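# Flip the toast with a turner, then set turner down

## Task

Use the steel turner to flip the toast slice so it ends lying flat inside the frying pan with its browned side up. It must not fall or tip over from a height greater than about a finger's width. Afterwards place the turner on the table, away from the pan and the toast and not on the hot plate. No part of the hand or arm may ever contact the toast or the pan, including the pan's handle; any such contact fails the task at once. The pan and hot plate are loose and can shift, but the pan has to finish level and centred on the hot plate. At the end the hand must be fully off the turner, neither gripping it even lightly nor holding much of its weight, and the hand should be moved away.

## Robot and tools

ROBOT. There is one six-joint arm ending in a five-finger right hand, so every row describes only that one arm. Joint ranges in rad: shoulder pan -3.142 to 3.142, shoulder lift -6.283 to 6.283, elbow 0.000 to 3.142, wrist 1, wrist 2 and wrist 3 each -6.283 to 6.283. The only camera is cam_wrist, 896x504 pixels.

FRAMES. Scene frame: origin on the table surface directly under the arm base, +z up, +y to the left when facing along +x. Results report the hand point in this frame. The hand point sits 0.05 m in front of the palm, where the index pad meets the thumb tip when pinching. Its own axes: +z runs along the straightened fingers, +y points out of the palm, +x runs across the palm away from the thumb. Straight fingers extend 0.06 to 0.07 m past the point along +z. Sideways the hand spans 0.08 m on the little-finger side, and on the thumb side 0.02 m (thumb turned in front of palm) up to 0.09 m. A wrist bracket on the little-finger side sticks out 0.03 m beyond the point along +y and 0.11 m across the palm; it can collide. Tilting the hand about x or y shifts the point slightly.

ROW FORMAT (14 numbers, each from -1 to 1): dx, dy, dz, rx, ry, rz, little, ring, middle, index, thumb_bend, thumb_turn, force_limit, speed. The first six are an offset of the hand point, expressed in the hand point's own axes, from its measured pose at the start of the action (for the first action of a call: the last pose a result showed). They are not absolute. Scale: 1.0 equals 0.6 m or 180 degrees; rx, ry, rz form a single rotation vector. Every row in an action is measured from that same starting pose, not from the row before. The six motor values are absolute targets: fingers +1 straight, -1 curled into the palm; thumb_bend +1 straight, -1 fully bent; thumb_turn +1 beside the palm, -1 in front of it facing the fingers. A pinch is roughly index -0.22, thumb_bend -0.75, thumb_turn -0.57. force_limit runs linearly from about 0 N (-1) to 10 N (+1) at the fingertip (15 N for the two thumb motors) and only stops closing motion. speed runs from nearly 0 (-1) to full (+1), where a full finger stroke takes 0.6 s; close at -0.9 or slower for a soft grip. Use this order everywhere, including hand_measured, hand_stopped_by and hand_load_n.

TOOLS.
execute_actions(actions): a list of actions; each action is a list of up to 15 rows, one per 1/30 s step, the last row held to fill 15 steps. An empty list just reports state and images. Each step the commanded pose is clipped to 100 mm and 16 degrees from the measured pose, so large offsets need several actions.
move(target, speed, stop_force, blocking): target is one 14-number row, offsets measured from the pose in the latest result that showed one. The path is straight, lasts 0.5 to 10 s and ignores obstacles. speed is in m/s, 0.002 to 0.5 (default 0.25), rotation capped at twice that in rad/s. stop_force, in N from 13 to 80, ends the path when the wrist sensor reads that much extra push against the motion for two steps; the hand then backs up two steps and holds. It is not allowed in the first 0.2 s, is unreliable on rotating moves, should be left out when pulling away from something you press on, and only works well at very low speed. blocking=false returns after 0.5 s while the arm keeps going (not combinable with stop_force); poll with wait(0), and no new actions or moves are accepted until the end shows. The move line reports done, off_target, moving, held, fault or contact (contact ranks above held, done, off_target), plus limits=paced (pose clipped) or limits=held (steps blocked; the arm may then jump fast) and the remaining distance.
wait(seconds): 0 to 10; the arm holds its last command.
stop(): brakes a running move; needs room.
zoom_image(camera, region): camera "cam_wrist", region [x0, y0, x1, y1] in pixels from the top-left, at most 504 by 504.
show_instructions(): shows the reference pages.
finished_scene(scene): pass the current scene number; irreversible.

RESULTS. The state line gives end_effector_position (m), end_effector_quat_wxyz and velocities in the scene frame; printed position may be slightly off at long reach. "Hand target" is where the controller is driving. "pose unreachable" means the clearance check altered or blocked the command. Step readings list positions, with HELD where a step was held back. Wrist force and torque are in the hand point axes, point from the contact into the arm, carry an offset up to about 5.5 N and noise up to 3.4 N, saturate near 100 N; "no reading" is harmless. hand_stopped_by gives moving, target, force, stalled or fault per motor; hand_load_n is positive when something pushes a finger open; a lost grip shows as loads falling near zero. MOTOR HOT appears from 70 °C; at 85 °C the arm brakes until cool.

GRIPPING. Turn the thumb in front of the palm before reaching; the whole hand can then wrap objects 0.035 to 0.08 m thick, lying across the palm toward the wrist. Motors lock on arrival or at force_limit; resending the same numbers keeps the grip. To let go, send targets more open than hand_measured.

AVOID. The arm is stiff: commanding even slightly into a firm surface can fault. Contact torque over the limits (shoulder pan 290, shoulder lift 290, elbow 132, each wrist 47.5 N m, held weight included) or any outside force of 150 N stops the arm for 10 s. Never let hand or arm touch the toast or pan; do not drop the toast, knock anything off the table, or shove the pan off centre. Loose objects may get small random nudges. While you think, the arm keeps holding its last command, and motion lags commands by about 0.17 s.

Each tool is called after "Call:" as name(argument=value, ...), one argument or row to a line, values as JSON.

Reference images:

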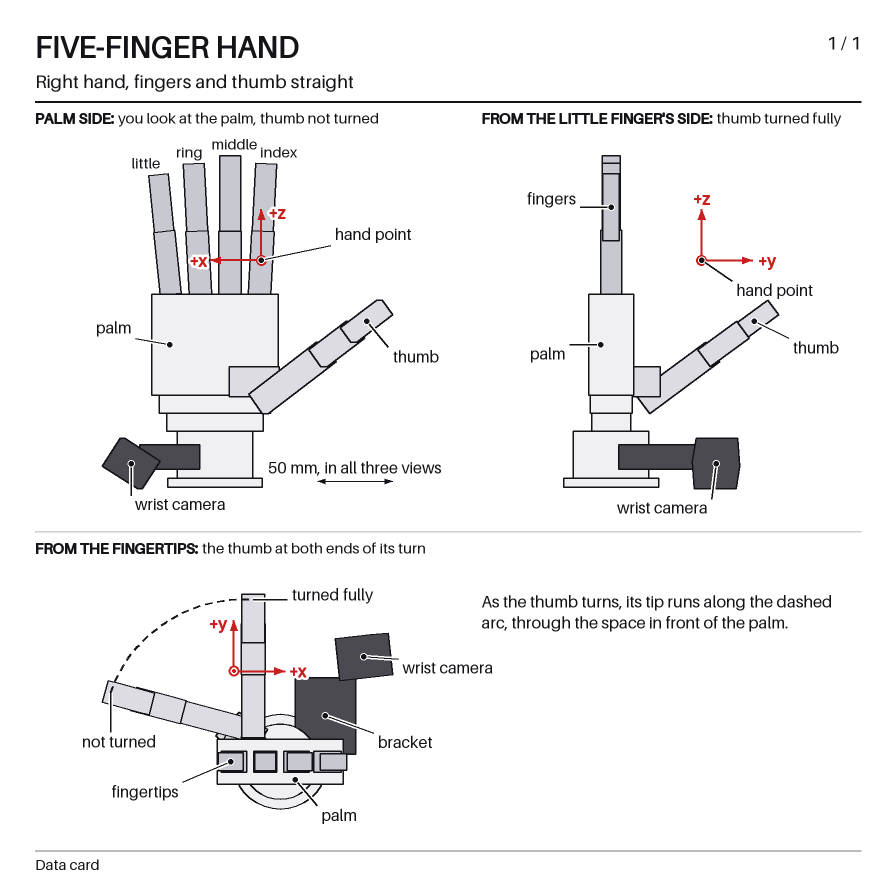

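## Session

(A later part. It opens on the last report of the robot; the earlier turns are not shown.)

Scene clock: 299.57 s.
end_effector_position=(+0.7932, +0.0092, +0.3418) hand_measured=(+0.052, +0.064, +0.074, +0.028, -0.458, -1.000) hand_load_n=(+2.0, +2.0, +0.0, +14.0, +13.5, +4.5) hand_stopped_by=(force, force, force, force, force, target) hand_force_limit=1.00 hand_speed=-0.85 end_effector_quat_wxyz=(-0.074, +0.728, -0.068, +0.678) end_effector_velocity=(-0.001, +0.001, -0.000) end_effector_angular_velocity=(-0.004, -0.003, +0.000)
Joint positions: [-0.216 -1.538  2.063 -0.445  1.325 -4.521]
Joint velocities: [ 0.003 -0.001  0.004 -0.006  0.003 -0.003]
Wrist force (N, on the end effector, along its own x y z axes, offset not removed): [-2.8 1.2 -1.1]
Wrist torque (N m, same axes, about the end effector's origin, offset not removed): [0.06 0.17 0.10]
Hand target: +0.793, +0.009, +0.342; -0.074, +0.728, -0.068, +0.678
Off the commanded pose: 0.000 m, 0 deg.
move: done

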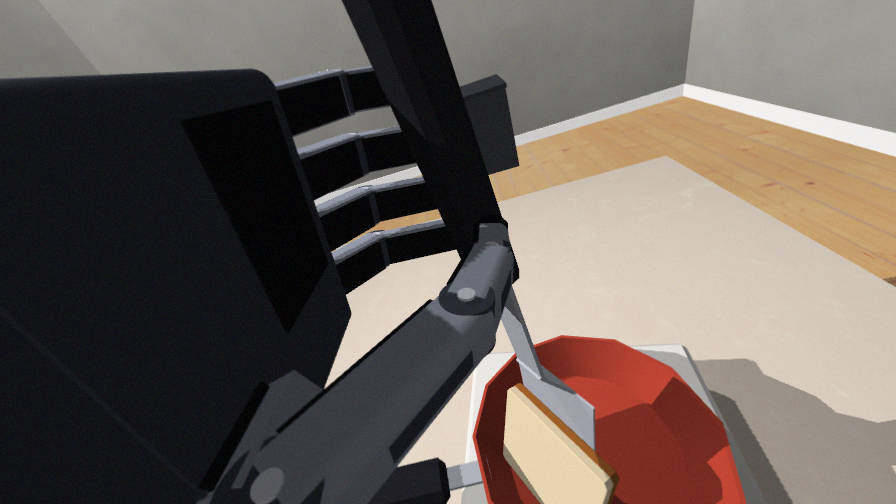

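Call:
move(
  target=[-0.0169,-0.043,-0.0284,0.0021,0.0227,-0.0349,-0.9,-0.9,-0.5,-0.4,-0.9,-1,1,-0.85],
  speed=0.04,
)

Call:
zoom_image(
  camera="cam_wrist",
  region=[400, 300, 800, 504],
)

Scene clock: 304.63 s.
end_effector_position=(+0.7755, +0.0362, +0.3384) hand_measured=(+0.052, +0.064, +0.074, +0.028, -0.458, -1.000) hand_load_n=(+2.0, +2.0, +0.0, +14.0, +13.5, +4.5) hand_stopped_by=(force, force, force, force, force, target) hand_force_limit=1.00 hand_speed=-0.85 end_effector_quat_wxyz=(-0.037, +0.706, -0.028, +0.706) end_effector_velocity=(-0.001, +0.002, +0.000) end_effector_angular_velocity=(-0.006, -0.005, +0.001)
Joint positions: [-0.16  -1.554  2.135 -0.575  1.385 -4.612]
Joint velocities: [ 0.003 -0.001  0.003 -0.008  0.002 -0.005]
Wrist force (N, on the end effector, along its own x y z axes, offset not removed): [-2.1 1.9 1.3]
Wrist torque (N m, same axes, about the end effector's origin, offset not removed): [0.00 0.00 0.18]
Hand target: +0.775, +0.036, +0.338; -0.036, +0.706, -0.028, +0.707
Off the commanded pose: 0.000 m, 0 deg.
move: done

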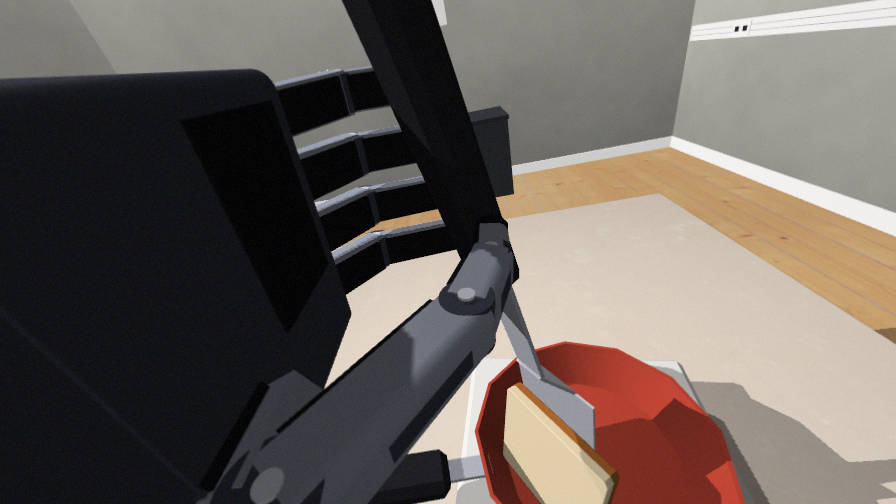

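Region (400, 300, 800, 504) of cam_wrist's 896x504 image, scaled by 1.260, with more detail than that image has; it fills the top 257 rows of this view, and the rest is white.

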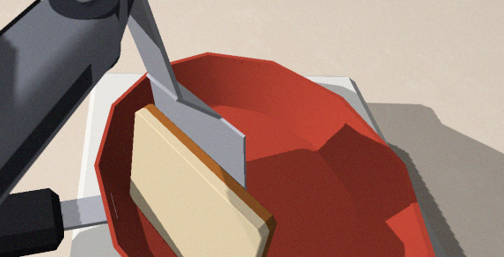

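Call:
move(
  target=[-0.0125,-0.0431,-0.0288,0.0021,0.0227,-0.0349,-0.9,-0.9,-0.5,-0.4,-0.9,-1,1,-0.85],
  speed=0.04,
)

Call:
zoom_image(
  camera="cam_wrist",
  region=[400, 300, 800, 504],
)

Scene clock: 308.33 s.
end_effector_position=(+0.7579, +0.0624, +0.3334) hand_measured=(+0.052, +0.064, +0.074, +0.028, -0.458, -1.000) hand_load_n=(+2.0, +2.0, +0.0, +14.0, +13.5, +4.5) hand_stopped_by=(force, force, force, force, force, target) hand_force_limit=1.00 hand_speed=-0.85 end_effector_quat_wxyz=(+0.001, +0.681, +0.011, +0.732) end_effector_velocity=(-0.000, +0.001, -0.001) end_effector_angular_velocity=(-0.005, -0.005, -0.002)
Joint positions: [-0.107 -1.556  2.203 -0.712  1.435 -4.711]
Joint velocities: [ 0.003  0.002  0.003 -0.009  0.004 -0.004]
Wrist force (N, on the end effector, along its own x y z axes, offset not removed): [-1.5 2.2 -1.1]
Wrist torque (N m, same axes, about the end effector's origin, offset not removed): [0.28 -0.08 0.22]
Hand target: +0.758, +0.062, +0.333; +0.001, +0.681, +0.011, +0.732
Off the commanded pose: 0.000 m, 0 deg.
move: done

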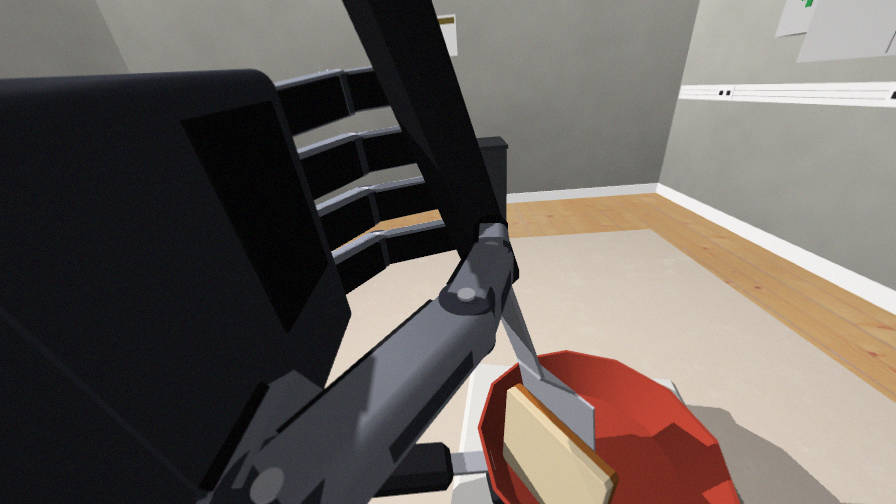

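Region (400, 300, 800, 504) of cam_wrist's 896x504 image, scaled by 1.260, with more detail than that image has; it fills the top 257 rows of this view, and the rest is white.

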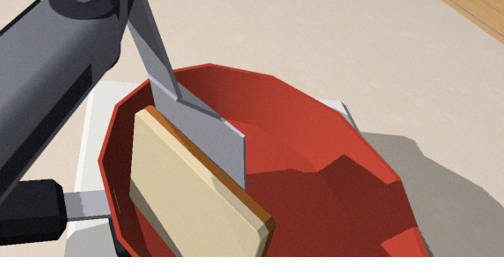

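Call:
move(
  target=[-0.011,-0.0435,-0.029,0.0021,0.0227,-0.0349,-0.9,-0.9,-0.5,-0.4,-0.9,-1,1,-0.85],
  speed=0.03,
)

Call:
zoom_image(
  camera="cam_wrist",
  region=[400, 300, 800, 504],
)

Scene clock: 313.13 s.
end_effector_position=(+0.7407, +0.0880, +0.3252) hand_measured=(+0.052, +0.064, +0.074, +0.028, -0.458, -1.000) hand_load_n=(+2.0, +2.0, +0.0, +14.0, +13.5, +4.5) hand_stopped_by=(force, force, force, force, force, target) hand_force_limit=1.00 hand_speed=-0.85 end_effector_quat_wxyz=(+0.038, +0.653, +0.051, +0.755) end_effector_velocity=(-0.001, +0.001, -0.001) end_effector_angular_velocity=(-0.006, -0.004, -0.000)
Joint positions: [-0.055 -1.542  2.265 -0.86   1.476 -4.817]
Joint velocities: [ 0.003  0.003  0.003 -0.01   0.002 -0.006]
Wrist force (N, on the end effector, along its own x y z axes, offset not removed): [-3.6 2.3 0.4]
Wrist torque (N m, same axes, about the end effector's origin, offset not removed): [0.21 0.17 0.04]
Hand target: +0.741, +0.088, +0.325; +0.038, +0.653, +0.051, +0.755
Off the commanded pose: 0.000 m, 0 deg.
move: done

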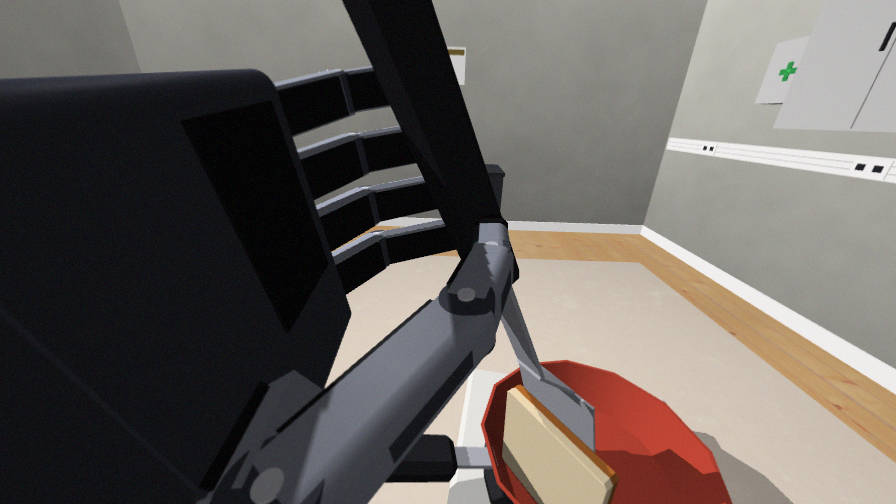

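Region (400, 300, 800, 504) of cam_wrist's 896x504 image, scaled by 1.260, with more detail than that image has; it fills the top 257 rows of this view, and the rest is white.

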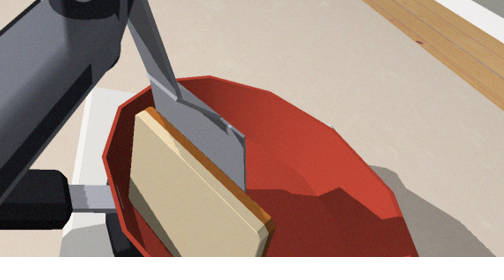

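Call:
move(
  target=[-0.011,-0.0435,-0.029,0.0021,0.0227,-0.0349,-0.9,-0.9,-0.5,-0.4,-0.9,-1,1,-0.85],
  speed=0.03,
)

Call:
zoom_image(
  camera="cam_wrist",
  region=[400, 300, 800, 504],
)

Scene clock: 318.47 s.
end_effector_position=(+0.7243, +0.1125, +0.3130) hand_measured=(+0.052, +0.064, +0.074, +0.028, -0.458, -1.000) hand_load_n=(+2.5, +2.0, +0.0, +14.0, +13.5, +4.5) hand_stopped_by=(force, force, force, force, force, target) hand_force_limit=1.00 hand_speed=-0.85 end_effector_quat_wxyz=(+0.075, +0.622, +0.090, +0.774) end_effector_velocity=(-0.001, +0.002, -0.000) end_effector_angular_velocity=(-0.006, -0.006, +0.001)
Joint positions: [-0.009 -1.508  2.323 -1.02   1.504 -4.929]
Joint velocities: [ 0.003  0.002  0.003 -0.011  0.    -0.006]
Wrist force (N, on the end effector, along its own x y z axes, offset not removed): [-0.1 4.6 1.6]
Wrist torque (N m, same axes, about the end effector's origin, offset not removed): [0.50 -0.31 0.37]
Hand target: +0.724, +0.113, +0.313; +0.075, +0.622, +0.090, +0.774
Off the commanded pose: 0.000 m, 0 deg.
move: done

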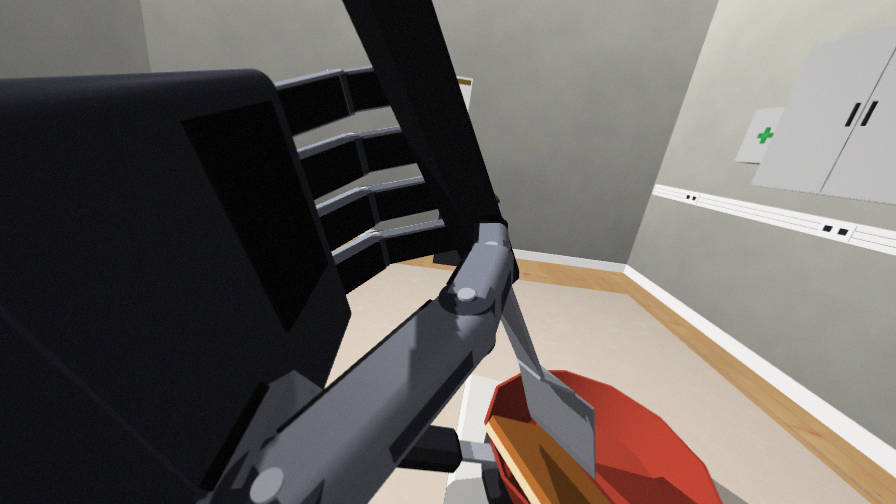

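Region (400, 300, 800, 504) of cam_wrist's 896x504 image, scaled by 1.260, with more detail than that image has; it fills the top 257 rows of this view, and the rest is white.

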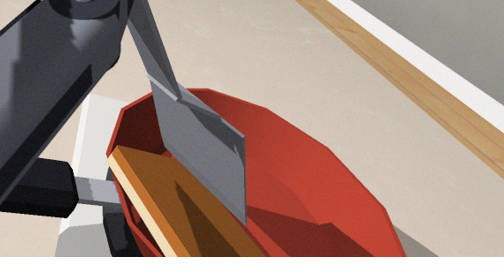

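Call:
move(
  target=[0.158,0.05,0.045,0,0,0,-0.9,-0.9,-0.5,-0.4,-0.9,-1,1,-0.85],
  speed=0.1,
)

Call:
move(
  target=[0,0,0,0,-0.17,0,-0.9,-0.9,-0.5,-0.4,-0.9,-1,1,-0.85],
  speed=0.25,
)

Scene clock: 323.33 s.
end_effector_position=(+0.7303, +0.1061, +0.4157) hand_measured=(+0.052, +0.064, +0.074, +0.028, -0.458, -1.000) hand_load_n=(+2.5, +2.0, +0.0, +14.0, +13.5, +4.5) hand_stopped_by=(force, force, force, force, force, target) hand_force_limit=1.00 hand_speed=-0.85 end_effector_quat_wxyz=(+0.075, +0.622, +0.090, +0.774) end_effector_velocity=(+0.000, +0.001, +0.001) end_effector_angular_velocity=(+0.000, +0.002, +0.002)
Joint positions: [-0.025 -1.642  2.222 -0.785  1.489 -4.925]
Joint velocities: [ 0.    -0.001 -0.002  0.005 -0.002  0.001]
Wrist force (N, on the end effector, along its own x y z axes, offset not removed): [-3.5 2.2 -0.9]
Wrist torque (N m, same axes, about the end effector's origin, offset not removed): [0.24 0.24 0.14]
Hand target: +0.730, +0.106, +0.416; +0.075, +0.622, +0.090, +0.774
Off the commanded pose: 0.000 m, 0 deg.
move: done

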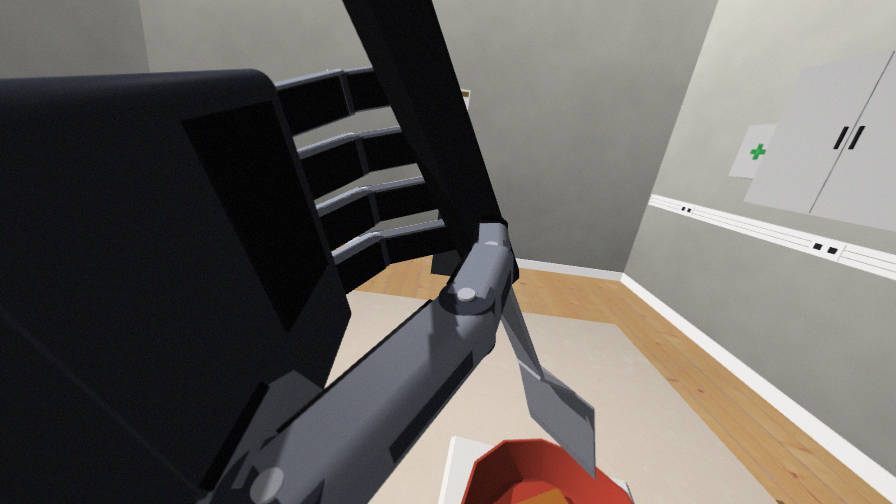

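Scene clock: 324.90 s.
end_effector_position=(+0.7304, +0.1062, +0.4155) hand_measured=(+0.052, +0.064, +0.074, +0.028, -0.458, -1.000) hand_load_n=(+2.0, +2.0, +0.0, +14.5, +13.0, +4.5) hand_stopped_by=(force, force, force, force, force, target) hand_force_limit=1.00 hand_speed=-0.85 end_effector_quat_wxyz=(+0.096, +0.804, +0.067, +0.583) end_effector_velocity=(-0.000, +0.000, -0.000) end_effector_angular_velocity=(+0.001, +0.009, -0.002)
Joint positions: [ 0.041 -1.587  1.911 -0.008  1.67  -4.917]
Joint velocities: [ 0.001  0.003 -0.005  0.012  0.002  0.002]
Wrist force (N, on the end effector, along its own x y z axes, offset not removed): [-2.5 2.2 1.5]
Wrist torque (N m, same axes, about the end effector's origin, offset not removed): [0.25 0.12 0.22]
Hand target: +0.730, +0.106, +0.416; +0.096, +0.805, +0.067, +0.582
Off the commanded pose: 0.000 m, 0 deg.
move: done

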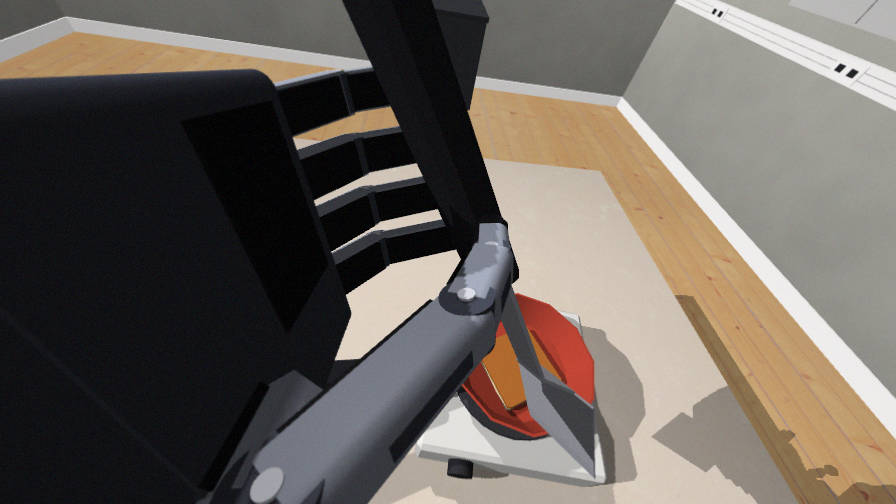

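Call:
move(
  target=[0,-0.25,0,0,0,0,-0.9,-0.9,-0.5,-0.4,-0.9,-1,1,-0.85],
  speed=0.25,
)

Call:
zoom_image(
  camera="cam_wrist",
  region=[520, 250, 860, 504],
)

Scene clock: 327.67 s.
end_effector_position=(+0.7309, +0.2523, +0.3806) hand_measured=(+0.052, +0.064, +0.074, +0.028, -0.458, -1.000) hand_load_n=(+1.5, +1.5, +0.0, +15.0, +13.0, +4.5) hand_stopped_by=(force, force, force, force, force, target) hand_force_limit=1.00 hand_speed=-0.85 end_effector_quat_wxyz=(+0.096, +0.804, +0.067, +0.583) end_effector_velocity=(+0.000, +0.001, -0.000) end_effector_angular_velocity=(-0.001, +0.000, -0.002)
Joint positions: [ 0.314 -1.447  1.827 -0.043  1.928 -4.828]
Joint velocities: [ 0.002  0.002 -0.002  0.     0.004  0.001]
Wrist force (N, on the end effector, along its own x y z axes, offset not removed): [-1.9 3.8 1.6]
Wrist torque (N m, same axes, about the end effector's origin, offset not removed): [0.47 -0.07 0.22]
Hand target: +0.731, +0.252, +0.381; +0.096, +0.804, +0.067, +0.583
Off the commanded pose: 0.000 m, 0 deg.
move: done

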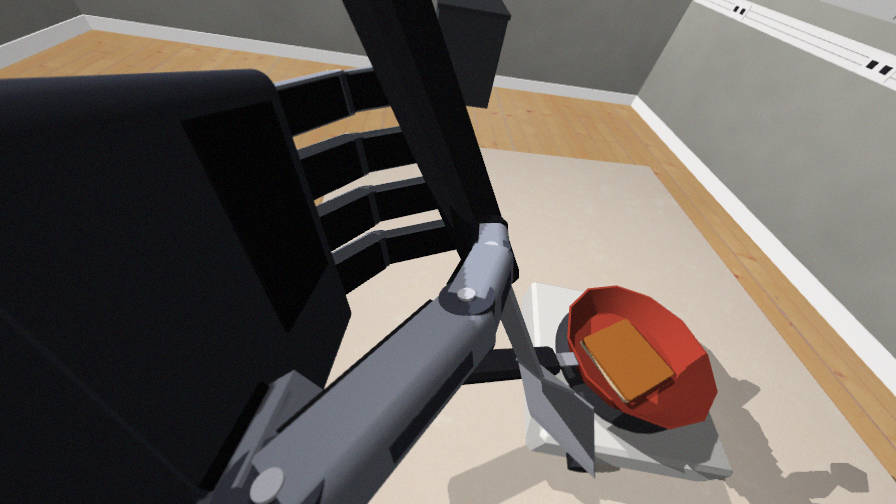

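Region (520, 250, 860, 504) of cam_wrist's 896x504 image, scaled by 1.482, with more detail than that image has; it fills the top 377 rows of this view, and the rest is white.

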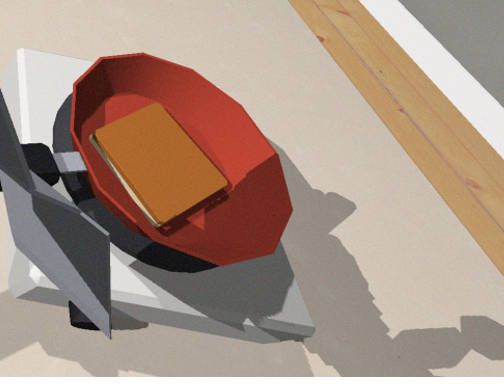

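Call:
zoom_image(
  camera="cam_wrist",
  region=[540, 280, 740, 450],
)

Region (540, 280, 740, 450) of cam_wrist's 896x504 image, scaled by 2.520, with more detail than that image has; it fills the top 428 rows of this view, and the rest is white.

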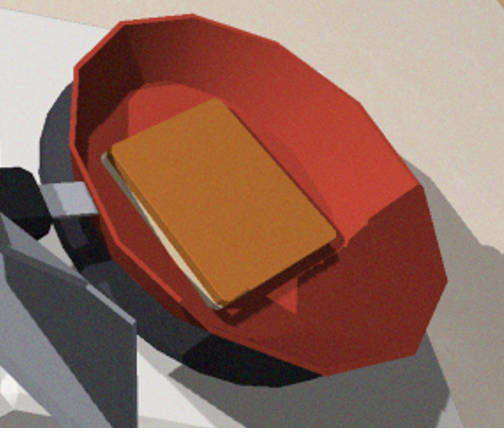

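Call:
move(
  target=[-0.0165,0.333,0.207,0.117,-0.149,0.243,-0.9,-0.9,-0.5,-0.4,-0.9,-1,1,-0.85],
  speed=0.25,
)

Call:
zoom_image(
  camera="cam_wrist",
  region=[540, 150, 896, 450],
)

Scene clock: 346.63 s.
end_effector_position=(+0.8451, +0.0458, +0.3798) hand_measured=(+0.052, +0.064, +0.074, +0.028, -0.458, -1.000) hand_load_n=(+2.0, +1.5, +0.0, +14.5, +13.5, +4.5) hand_stopped_by=(force, force, force, force, force, target) hand_force_limit=1.00 hand_speed=-0.85 end_effector_quat_wxyz=(-0.255, +0.885, -0.154, +0.358) end_effector_velocity=(+0.001, -0.001, +0.001) end_effector_angular_velocity=(+0.007, +0.004, +0.001)
Joint positions: [-0.265 -1.259  1.442  0.627  1.013 -4.413]
Joint velocities: [-0.003  0.004 -0.005  0.007 -0.007  0.001]
Wrist force (N, on the end effector, along its own x y z axes, offset not removed): [-2.7 1.8 3.0]
Wrist torque (N m, same axes, about the end effector's origin, offset not removed): [-0.12 0.20 -0.07]
Hand target: +0.845, +0.046, +0.380; -0.256, +0.885, -0.154, +0.358
Off the commanded pose: 0.001 m, 0 deg.
move: done

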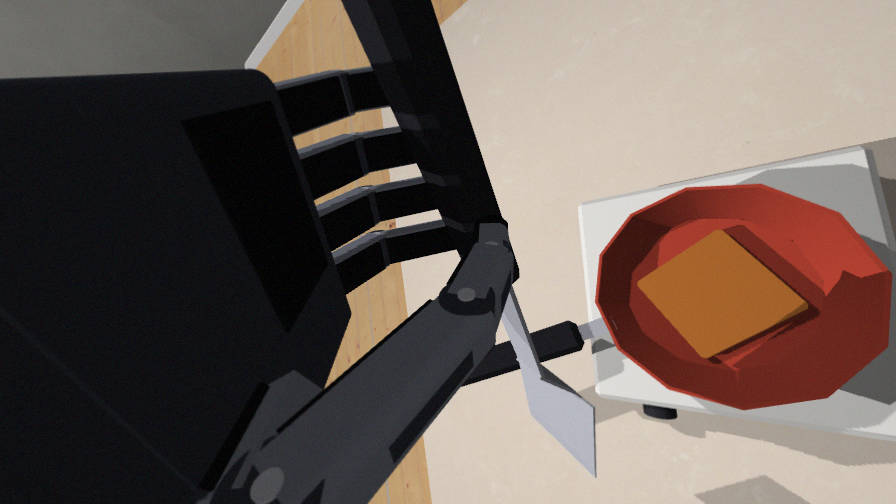

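Region (540, 150, 896, 450) of cam_wrist's 896x504 image, scaled by 1.416, with more detail than that image has; it fills the top 425 rows of this view, and the rest is white.

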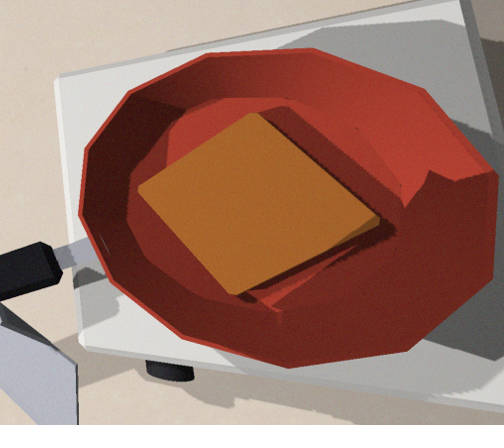

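Call:
move(
  target=[-0.53,0.443,-0.2325,0.0343,-0.0122,0.2285,-0.9,-0.9,-0.5,-0.4,-0.9,-1,1,-0.85],
  speed=0.25,
)

Scene clock: 362.10 s.
end_effector_position=(+0.4999, -0.0755, +0.1393) hand_measured=(+0.052, +0.064, +0.074, +0.028, -0.458, -1.000) hand_load_n=(+2.0, +2.0, +0.0, +14.0, +13.5, +4.0) hand_stopped_by=(force, force, force, force, force, target) hand_force_limit=1.00 hand_speed=-0.85 end_effector_quat_wxyz=(-0.414, +0.766, -0.431, +0.237) end_effector_velocity=(-0.001, -0.000, -0.000) end_effector_angular_velocity=(+0.003, -0.001, +0.001)
Joint positions: [-0.947 -1.352  2.253  0.574  0.581 -4.591]
Joint velocities: [-0.005  0.002  0.003  0.005 -0.003 -0.01 ]
Wrist force (N, on the end effector, along its own x y z axes, offset not removed): [-0.5 3.4 1.2]
Wrist torque (N m, same axes, about the end effector's origin, offset not removed): [0.22 0.12 -0.01]
Hand target: +0.500, -0.076, +0.139; -0.414, +0.766, -0.431, +0.236
Off the commanded pose: 0.001 m, 0 deg.
move: done

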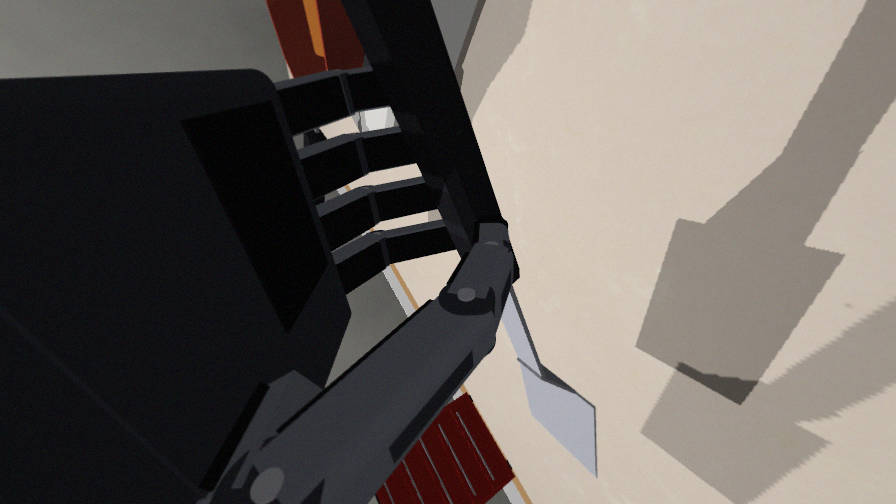

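Call:
move(
  target=[0,0.0977,0.0637,0,0,0,-0.9,-0.9,-0.5,-0.4,-0.9,-1,1,-0.85],
  speed=0.08,
)

Scene clock: 364.70 s.
end_effector_position=(+0.5001, -0.0757, +0.0694) hand_measured=(+0.052, +0.064, +0.074, +0.028, -0.458, -1.000) hand_load_n=(+3.0, +2.5, +0.0, +13.5, +13.5, +4.0) hand_stopped_by=(force, force, force, force, force, target) hand_force_limit=1.00 hand_speed=-0.85 end_effector_quat_wxyz=(-0.414, +0.766, -0.431, +0.237) end_effector_velocity=(-0.000, -0.000, -0.002) end_effector_angular_velocity=(-0.000, +0.002, -0.001)
Joint positions: [-0.947 -1.229  2.284  0.42   0.581 -4.591]
Joint velocities: [-0.     0.004  0.    -0.005  0.002  0.001]
Wrist force (N, on the end effector, along its own x y z axes, offset not removed): [-1.5 1.1 0.7]
Wrist torque (N m, same axes, about the end effector's origin, offset not removed): [0.15 0.01 0.35]
Hand target: +0.500, -0.076, +0.069; -0.414, +0.766, -0.431, +0.237
Off the commanded pose: 0.000 m, 0 deg.
move: done

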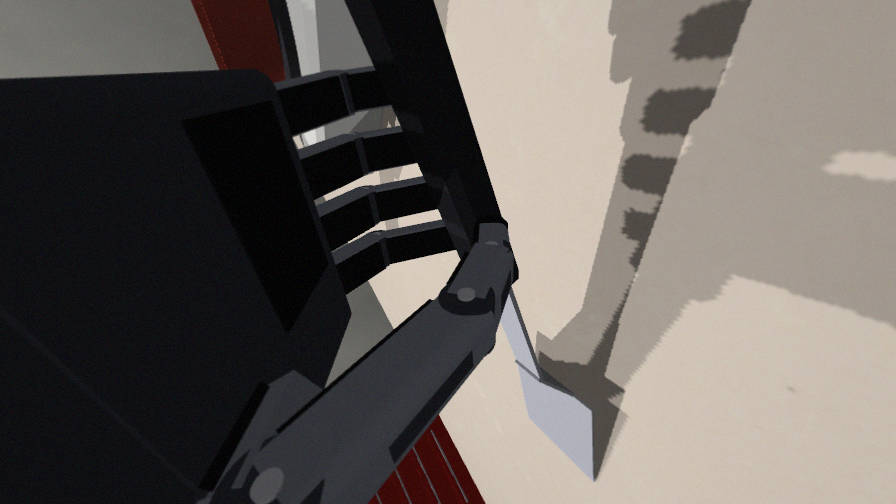

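Call:
execute_actions(
  actions=[
    [[0,0,0,0,0,0,0.4,0.4,0.4,-0.4,-0.9,-1,1,-0.3]],
  ],
)

Call:
move(
  target=[0,0.035,0.0228,0,0,0,0.4,0.4,0.4,-0.4,-0.9,-1,1,-0.3],
  speed=0.03,
)

Scene clock: 366.53 s.
end_effector_position=(+0.5001, -0.0757, +0.0693) hand_measured=(+0.400, +0.400, +0.400, +0.028, -0.458, -1.000) hand_load_n=(+0.0, +0.0, +0.0, +13.5, +9.0, -2.0) hand_stopped_by=(target, target, target, force, force, target) hand_force_limit=1.00 hand_speed=-0.30 end_effector_quat_wxyz=(-0.414, +0.766, -0.431, +0.236) end_effector_velocity=(-0.000, -0.000, -0.001) end_effector_angular_velocity=(+0.001, +0.002, -0.001)
Joint positions: [-0.947 -1.228  2.284  0.42   0.581 -4.591]
Joint velocities: [-0.     0.002 -0.     0.     0.001  0.001]
Wrist force (N, on the end effector, along its own x y z axes, offset not removed): [-0.1 3.3 1.8]
Wrist torque (N m, same axes, about the end effector's origin, offset not removed): [0.28 -0.05 0.18]
Hand target: +0.500, -0.076, +0.069; -0.414, +0.766, -0.431, +0.237
Off the commanded pose: 0.000 m, 0 deg.
Step readings (end_effector_position):
0: (+0.5001, -0.0757, +0.0693)
1: (+0.5001, -0.0757, +0.0693)
2: (+0.5001, -0.0757, +0.0693)
4: (+0.5001, -0.0757, +0.0693)
8: (+0.5001, -0.0757, +0.0693)
15: end_effector_position above

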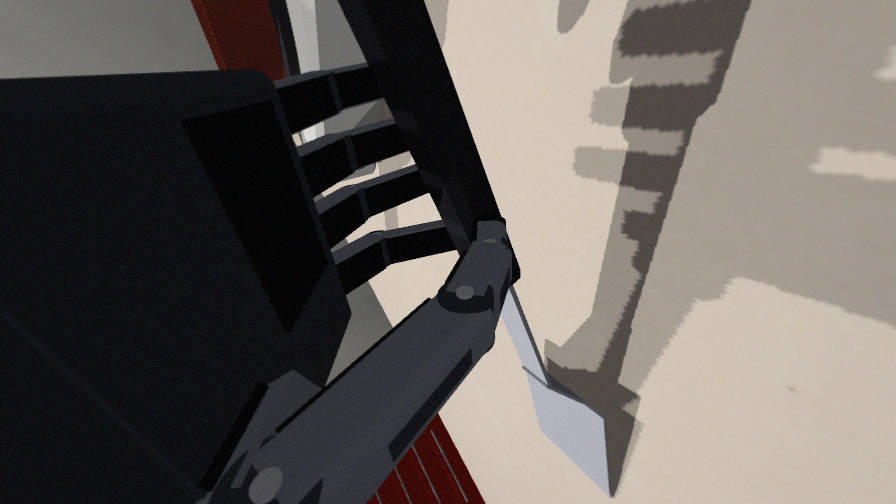

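Scene clock: 367.67 s.
end_effector_position=(+0.5001, -0.0758, +0.0444) hand_measured=(+0.400, +0.400, +0.400, +0.028, -0.458, -1.000) hand_load_n=(+0.0, +0.0, +0.0, +13.0, +9.0, -3.0) hand_stopped_by=(target, target, target, force, force, target) hand_force_limit=1.00 hand_speed=-0.30 end_effector_quat_wxyz=(-0.414, +0.766, -0.431, +0.236) end_effector_velocity=(+0.001, +0.000, -0.001) end_effector_angular_velocity=(-0.001, -0.003, +0.001)
Joint positions: [-0.947 -1.181  2.29   0.366  0.581 -4.591]
Joint velocities: [ 0.001  0.003  0.    -0.005 -0.002 -0.001]
Wrist force (N, on the end effector, along its own x y z axes, offset not removed): [-1.4 2.5 1.5]
Wrist torque (N m, same axes, about the end effector's origin, offset not removed): [0.16 0.10 0.15]
Hand target: +0.500, -0.076, +0.044; -0.414, +0.766, -0.431, +0.236
Off the commanded pose: 0.000 m, 0 deg.
move: done

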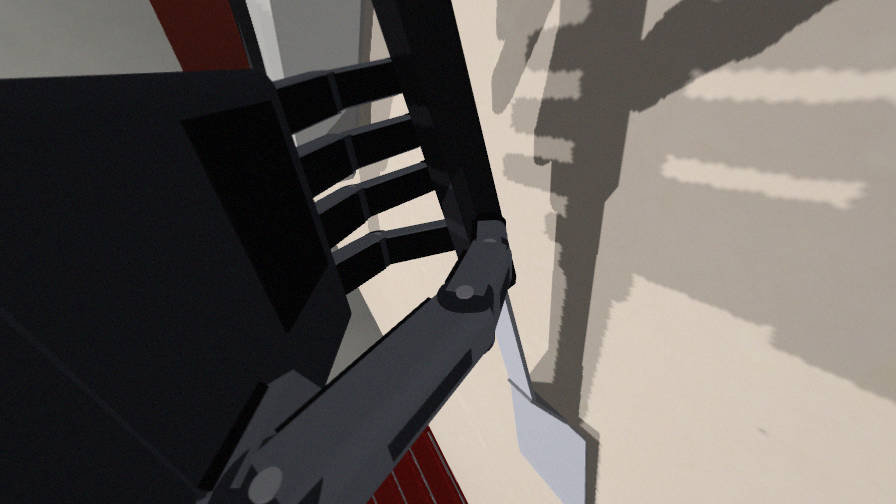

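Pivoting nicely. Lower to ~0.023.

Call:
move(
  target=[0,0.029,0.019,0,0,0,0.4,0.4,0.4,-0.4,-0.9,-1,1,-0.3],
  speed=0.025,
)

Scene clock: 370.00 s.
end_effector_position=(+0.5002, -0.0758, +0.0237) hand_measured=(+0.400, +0.400, +0.400, +0.028, -0.458, -1.000) hand_load_n=(+0.0, +0.0, +0.0, +12.0, +9.0, -3.0) hand_stopped_by=(target, target, target, force, force, target) hand_force_limit=1.00 hand_speed=-0.30 end_effector_quat_wxyz=(-0.414, +0.766, -0.431, +0.236) end_effector_velocity=(+0.000, -0.001, -0.001) end_effector_angular_velocity=(-0.003, -0.001, +0.000)
Joint positions: [-0.947 -1.14   2.294  0.321  0.581 -4.591]
Joint velocities: [ 0.     0.001 -0.    -0.004  0.001 -0.   ]
Wrist force (N, on the end effector, along its own x y z axes, offset not removed): [-1.5 3.3 3.0]
Wrist torque (N m, same axes, about the end effector's origin, offset not removed): [0.27 0.15 0.05]
Hand target: +0.500, -0.076, +0.024; -0.414, +0.766, -0.431, +0.236
Off the commanded pose: 0.000 m, 0 deg.
move: done

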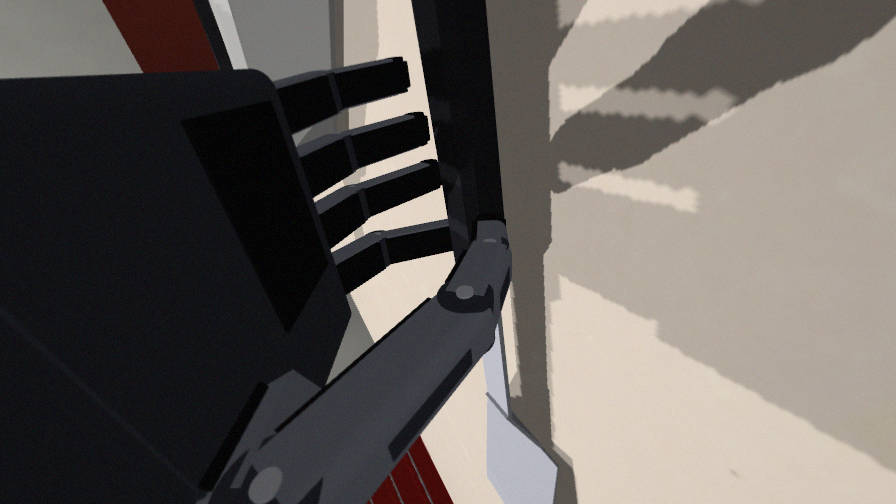

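Call:
execute_actions(
  actions=[
    [[0,0,0,0,0,0,0.4,0.4,0.4,0.4,-0.1,-1,1,-0.5]],
  ],
)

Call:
move(
  target=[0,-0.21,-0.137,0,0,0,0.4,0.4,0.4,0.4,-0.1,-1,1,-0.5],
  speed=0.2,
)

Scene clock: 371.57 s.
end_effector_position=(+0.5002, -0.0758, +0.0236) hand_measured=(+0.400, +0.400, +0.400, +0.358, -0.258, -1.000) hand_load_n=(+0.0, +0.0, +0.0, +0.0, +0.0, +0.0) hand_stopped_by=(target, target, target, moving, moving, target) hand_force_limit=1.00 hand_speed=-0.50 end_effector_quat_wxyz=(-0.414, +0.766, -0.431, +0.236) end_effector_velocity=(+0.000, -0.000, +0.001) end_effector_angular_velocity=(-0.001, -0.002, -0.001)
Joint positions: [-0.947 -1.14   2.294  0.321  0.581 -4.591]
Joint velocities: [-0.    -0.001 -0.    -0.001 -0.001  0.001]
Wrist force (N, on the end effector, along its own x y z axes, offset not removed): [-1.6 3.1 -0.1]
Wrist torque (N m, same axes, about the end effector's origin, offset not removed): [0.36 0.29 -0.03]
Hand target: +0.500, -0.076, +0.024; -0.414, +0.766, -0.431, +0.236
Off the commanded pose: 0.000 m, 0 deg.
Step readings (end_effector_position):
0: (+0.5002, -0.0758, +0.0235)
1: (+0.5002, -0.0758, +0.0235)
2: (+0.5002, -0.0758, +0.0235)
4: (+0.5002, -0.0758, +0.0235)
8: (+0.5002, -0.0758, +0.0236)
15: end_effector_position above

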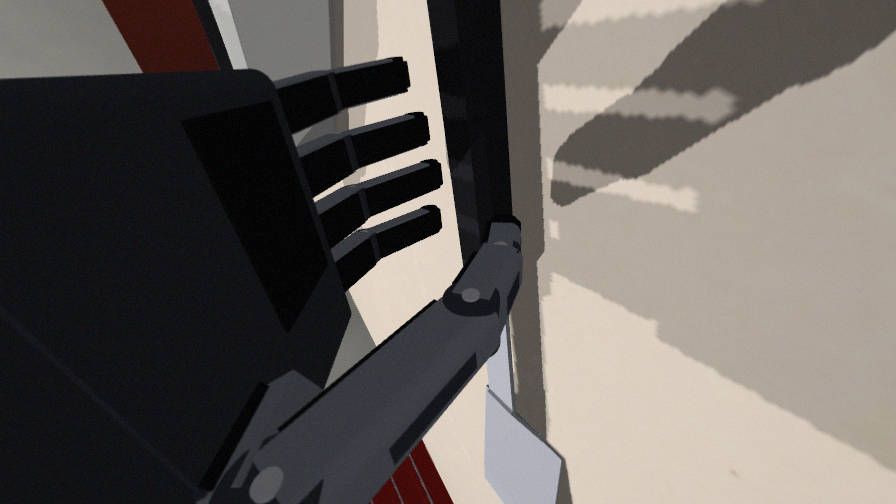

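Scene clock: 372.83 s.
end_effector_position=(+0.4998, -0.0754, +0.1741) hand_measured=(+0.400, +0.400, +0.400, +0.400, -0.100, -1.000) hand_load_n=(+0.0, +0.0, +0.0, +0.0, +0.0, +0.0) hand_stopped_by=(target, target, target, target, target, target) hand_force_limit=1.00 hand_speed=-0.50 end_effector_quat_wxyz=(-0.414, +0.766, -0.431, +0.236) end_effector_velocity=(-0.000, -0.000, +0.002) end_effector_angular_velocity=(+0.001, -0.001, -0.000)
Joint positions: [-0.947 -1.406  2.231  0.651  0.581 -4.591]
Joint velocities: [-0.001 -0.003 -0.001  0.005 -0.002 -0.001]
Wrist force (N, on the end effector, along its own x y z axes, offset not removed): [-0.4 4.1 0.7]
Wrist torque (N m, same axes, about the end effector's origin, offset not removed): [0.39 -0.01 0.21]
Hand target: +0.500, -0.075, +0.174; -0.414, +0.766, -0.431, +0.236
Off the commanded pose: 0.000 m, 0 deg.
move: done

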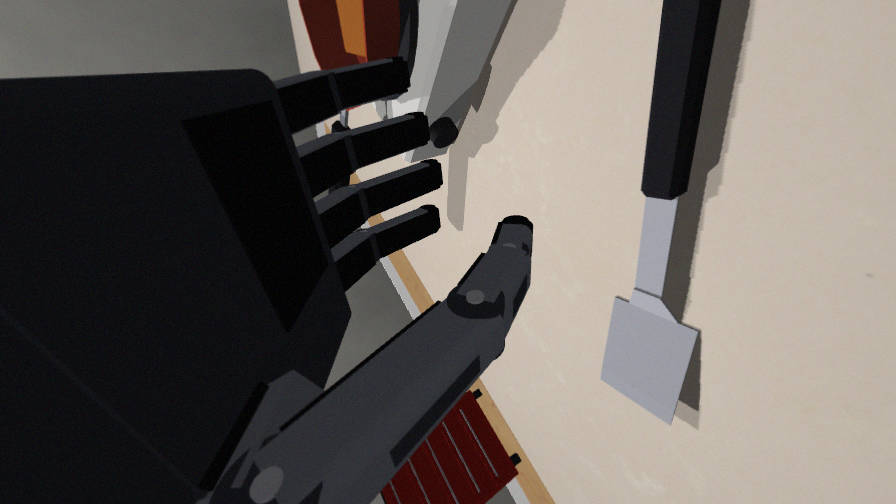

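Call:
finished_scene(
  scene=1,
)

The scene is finished: the task was done.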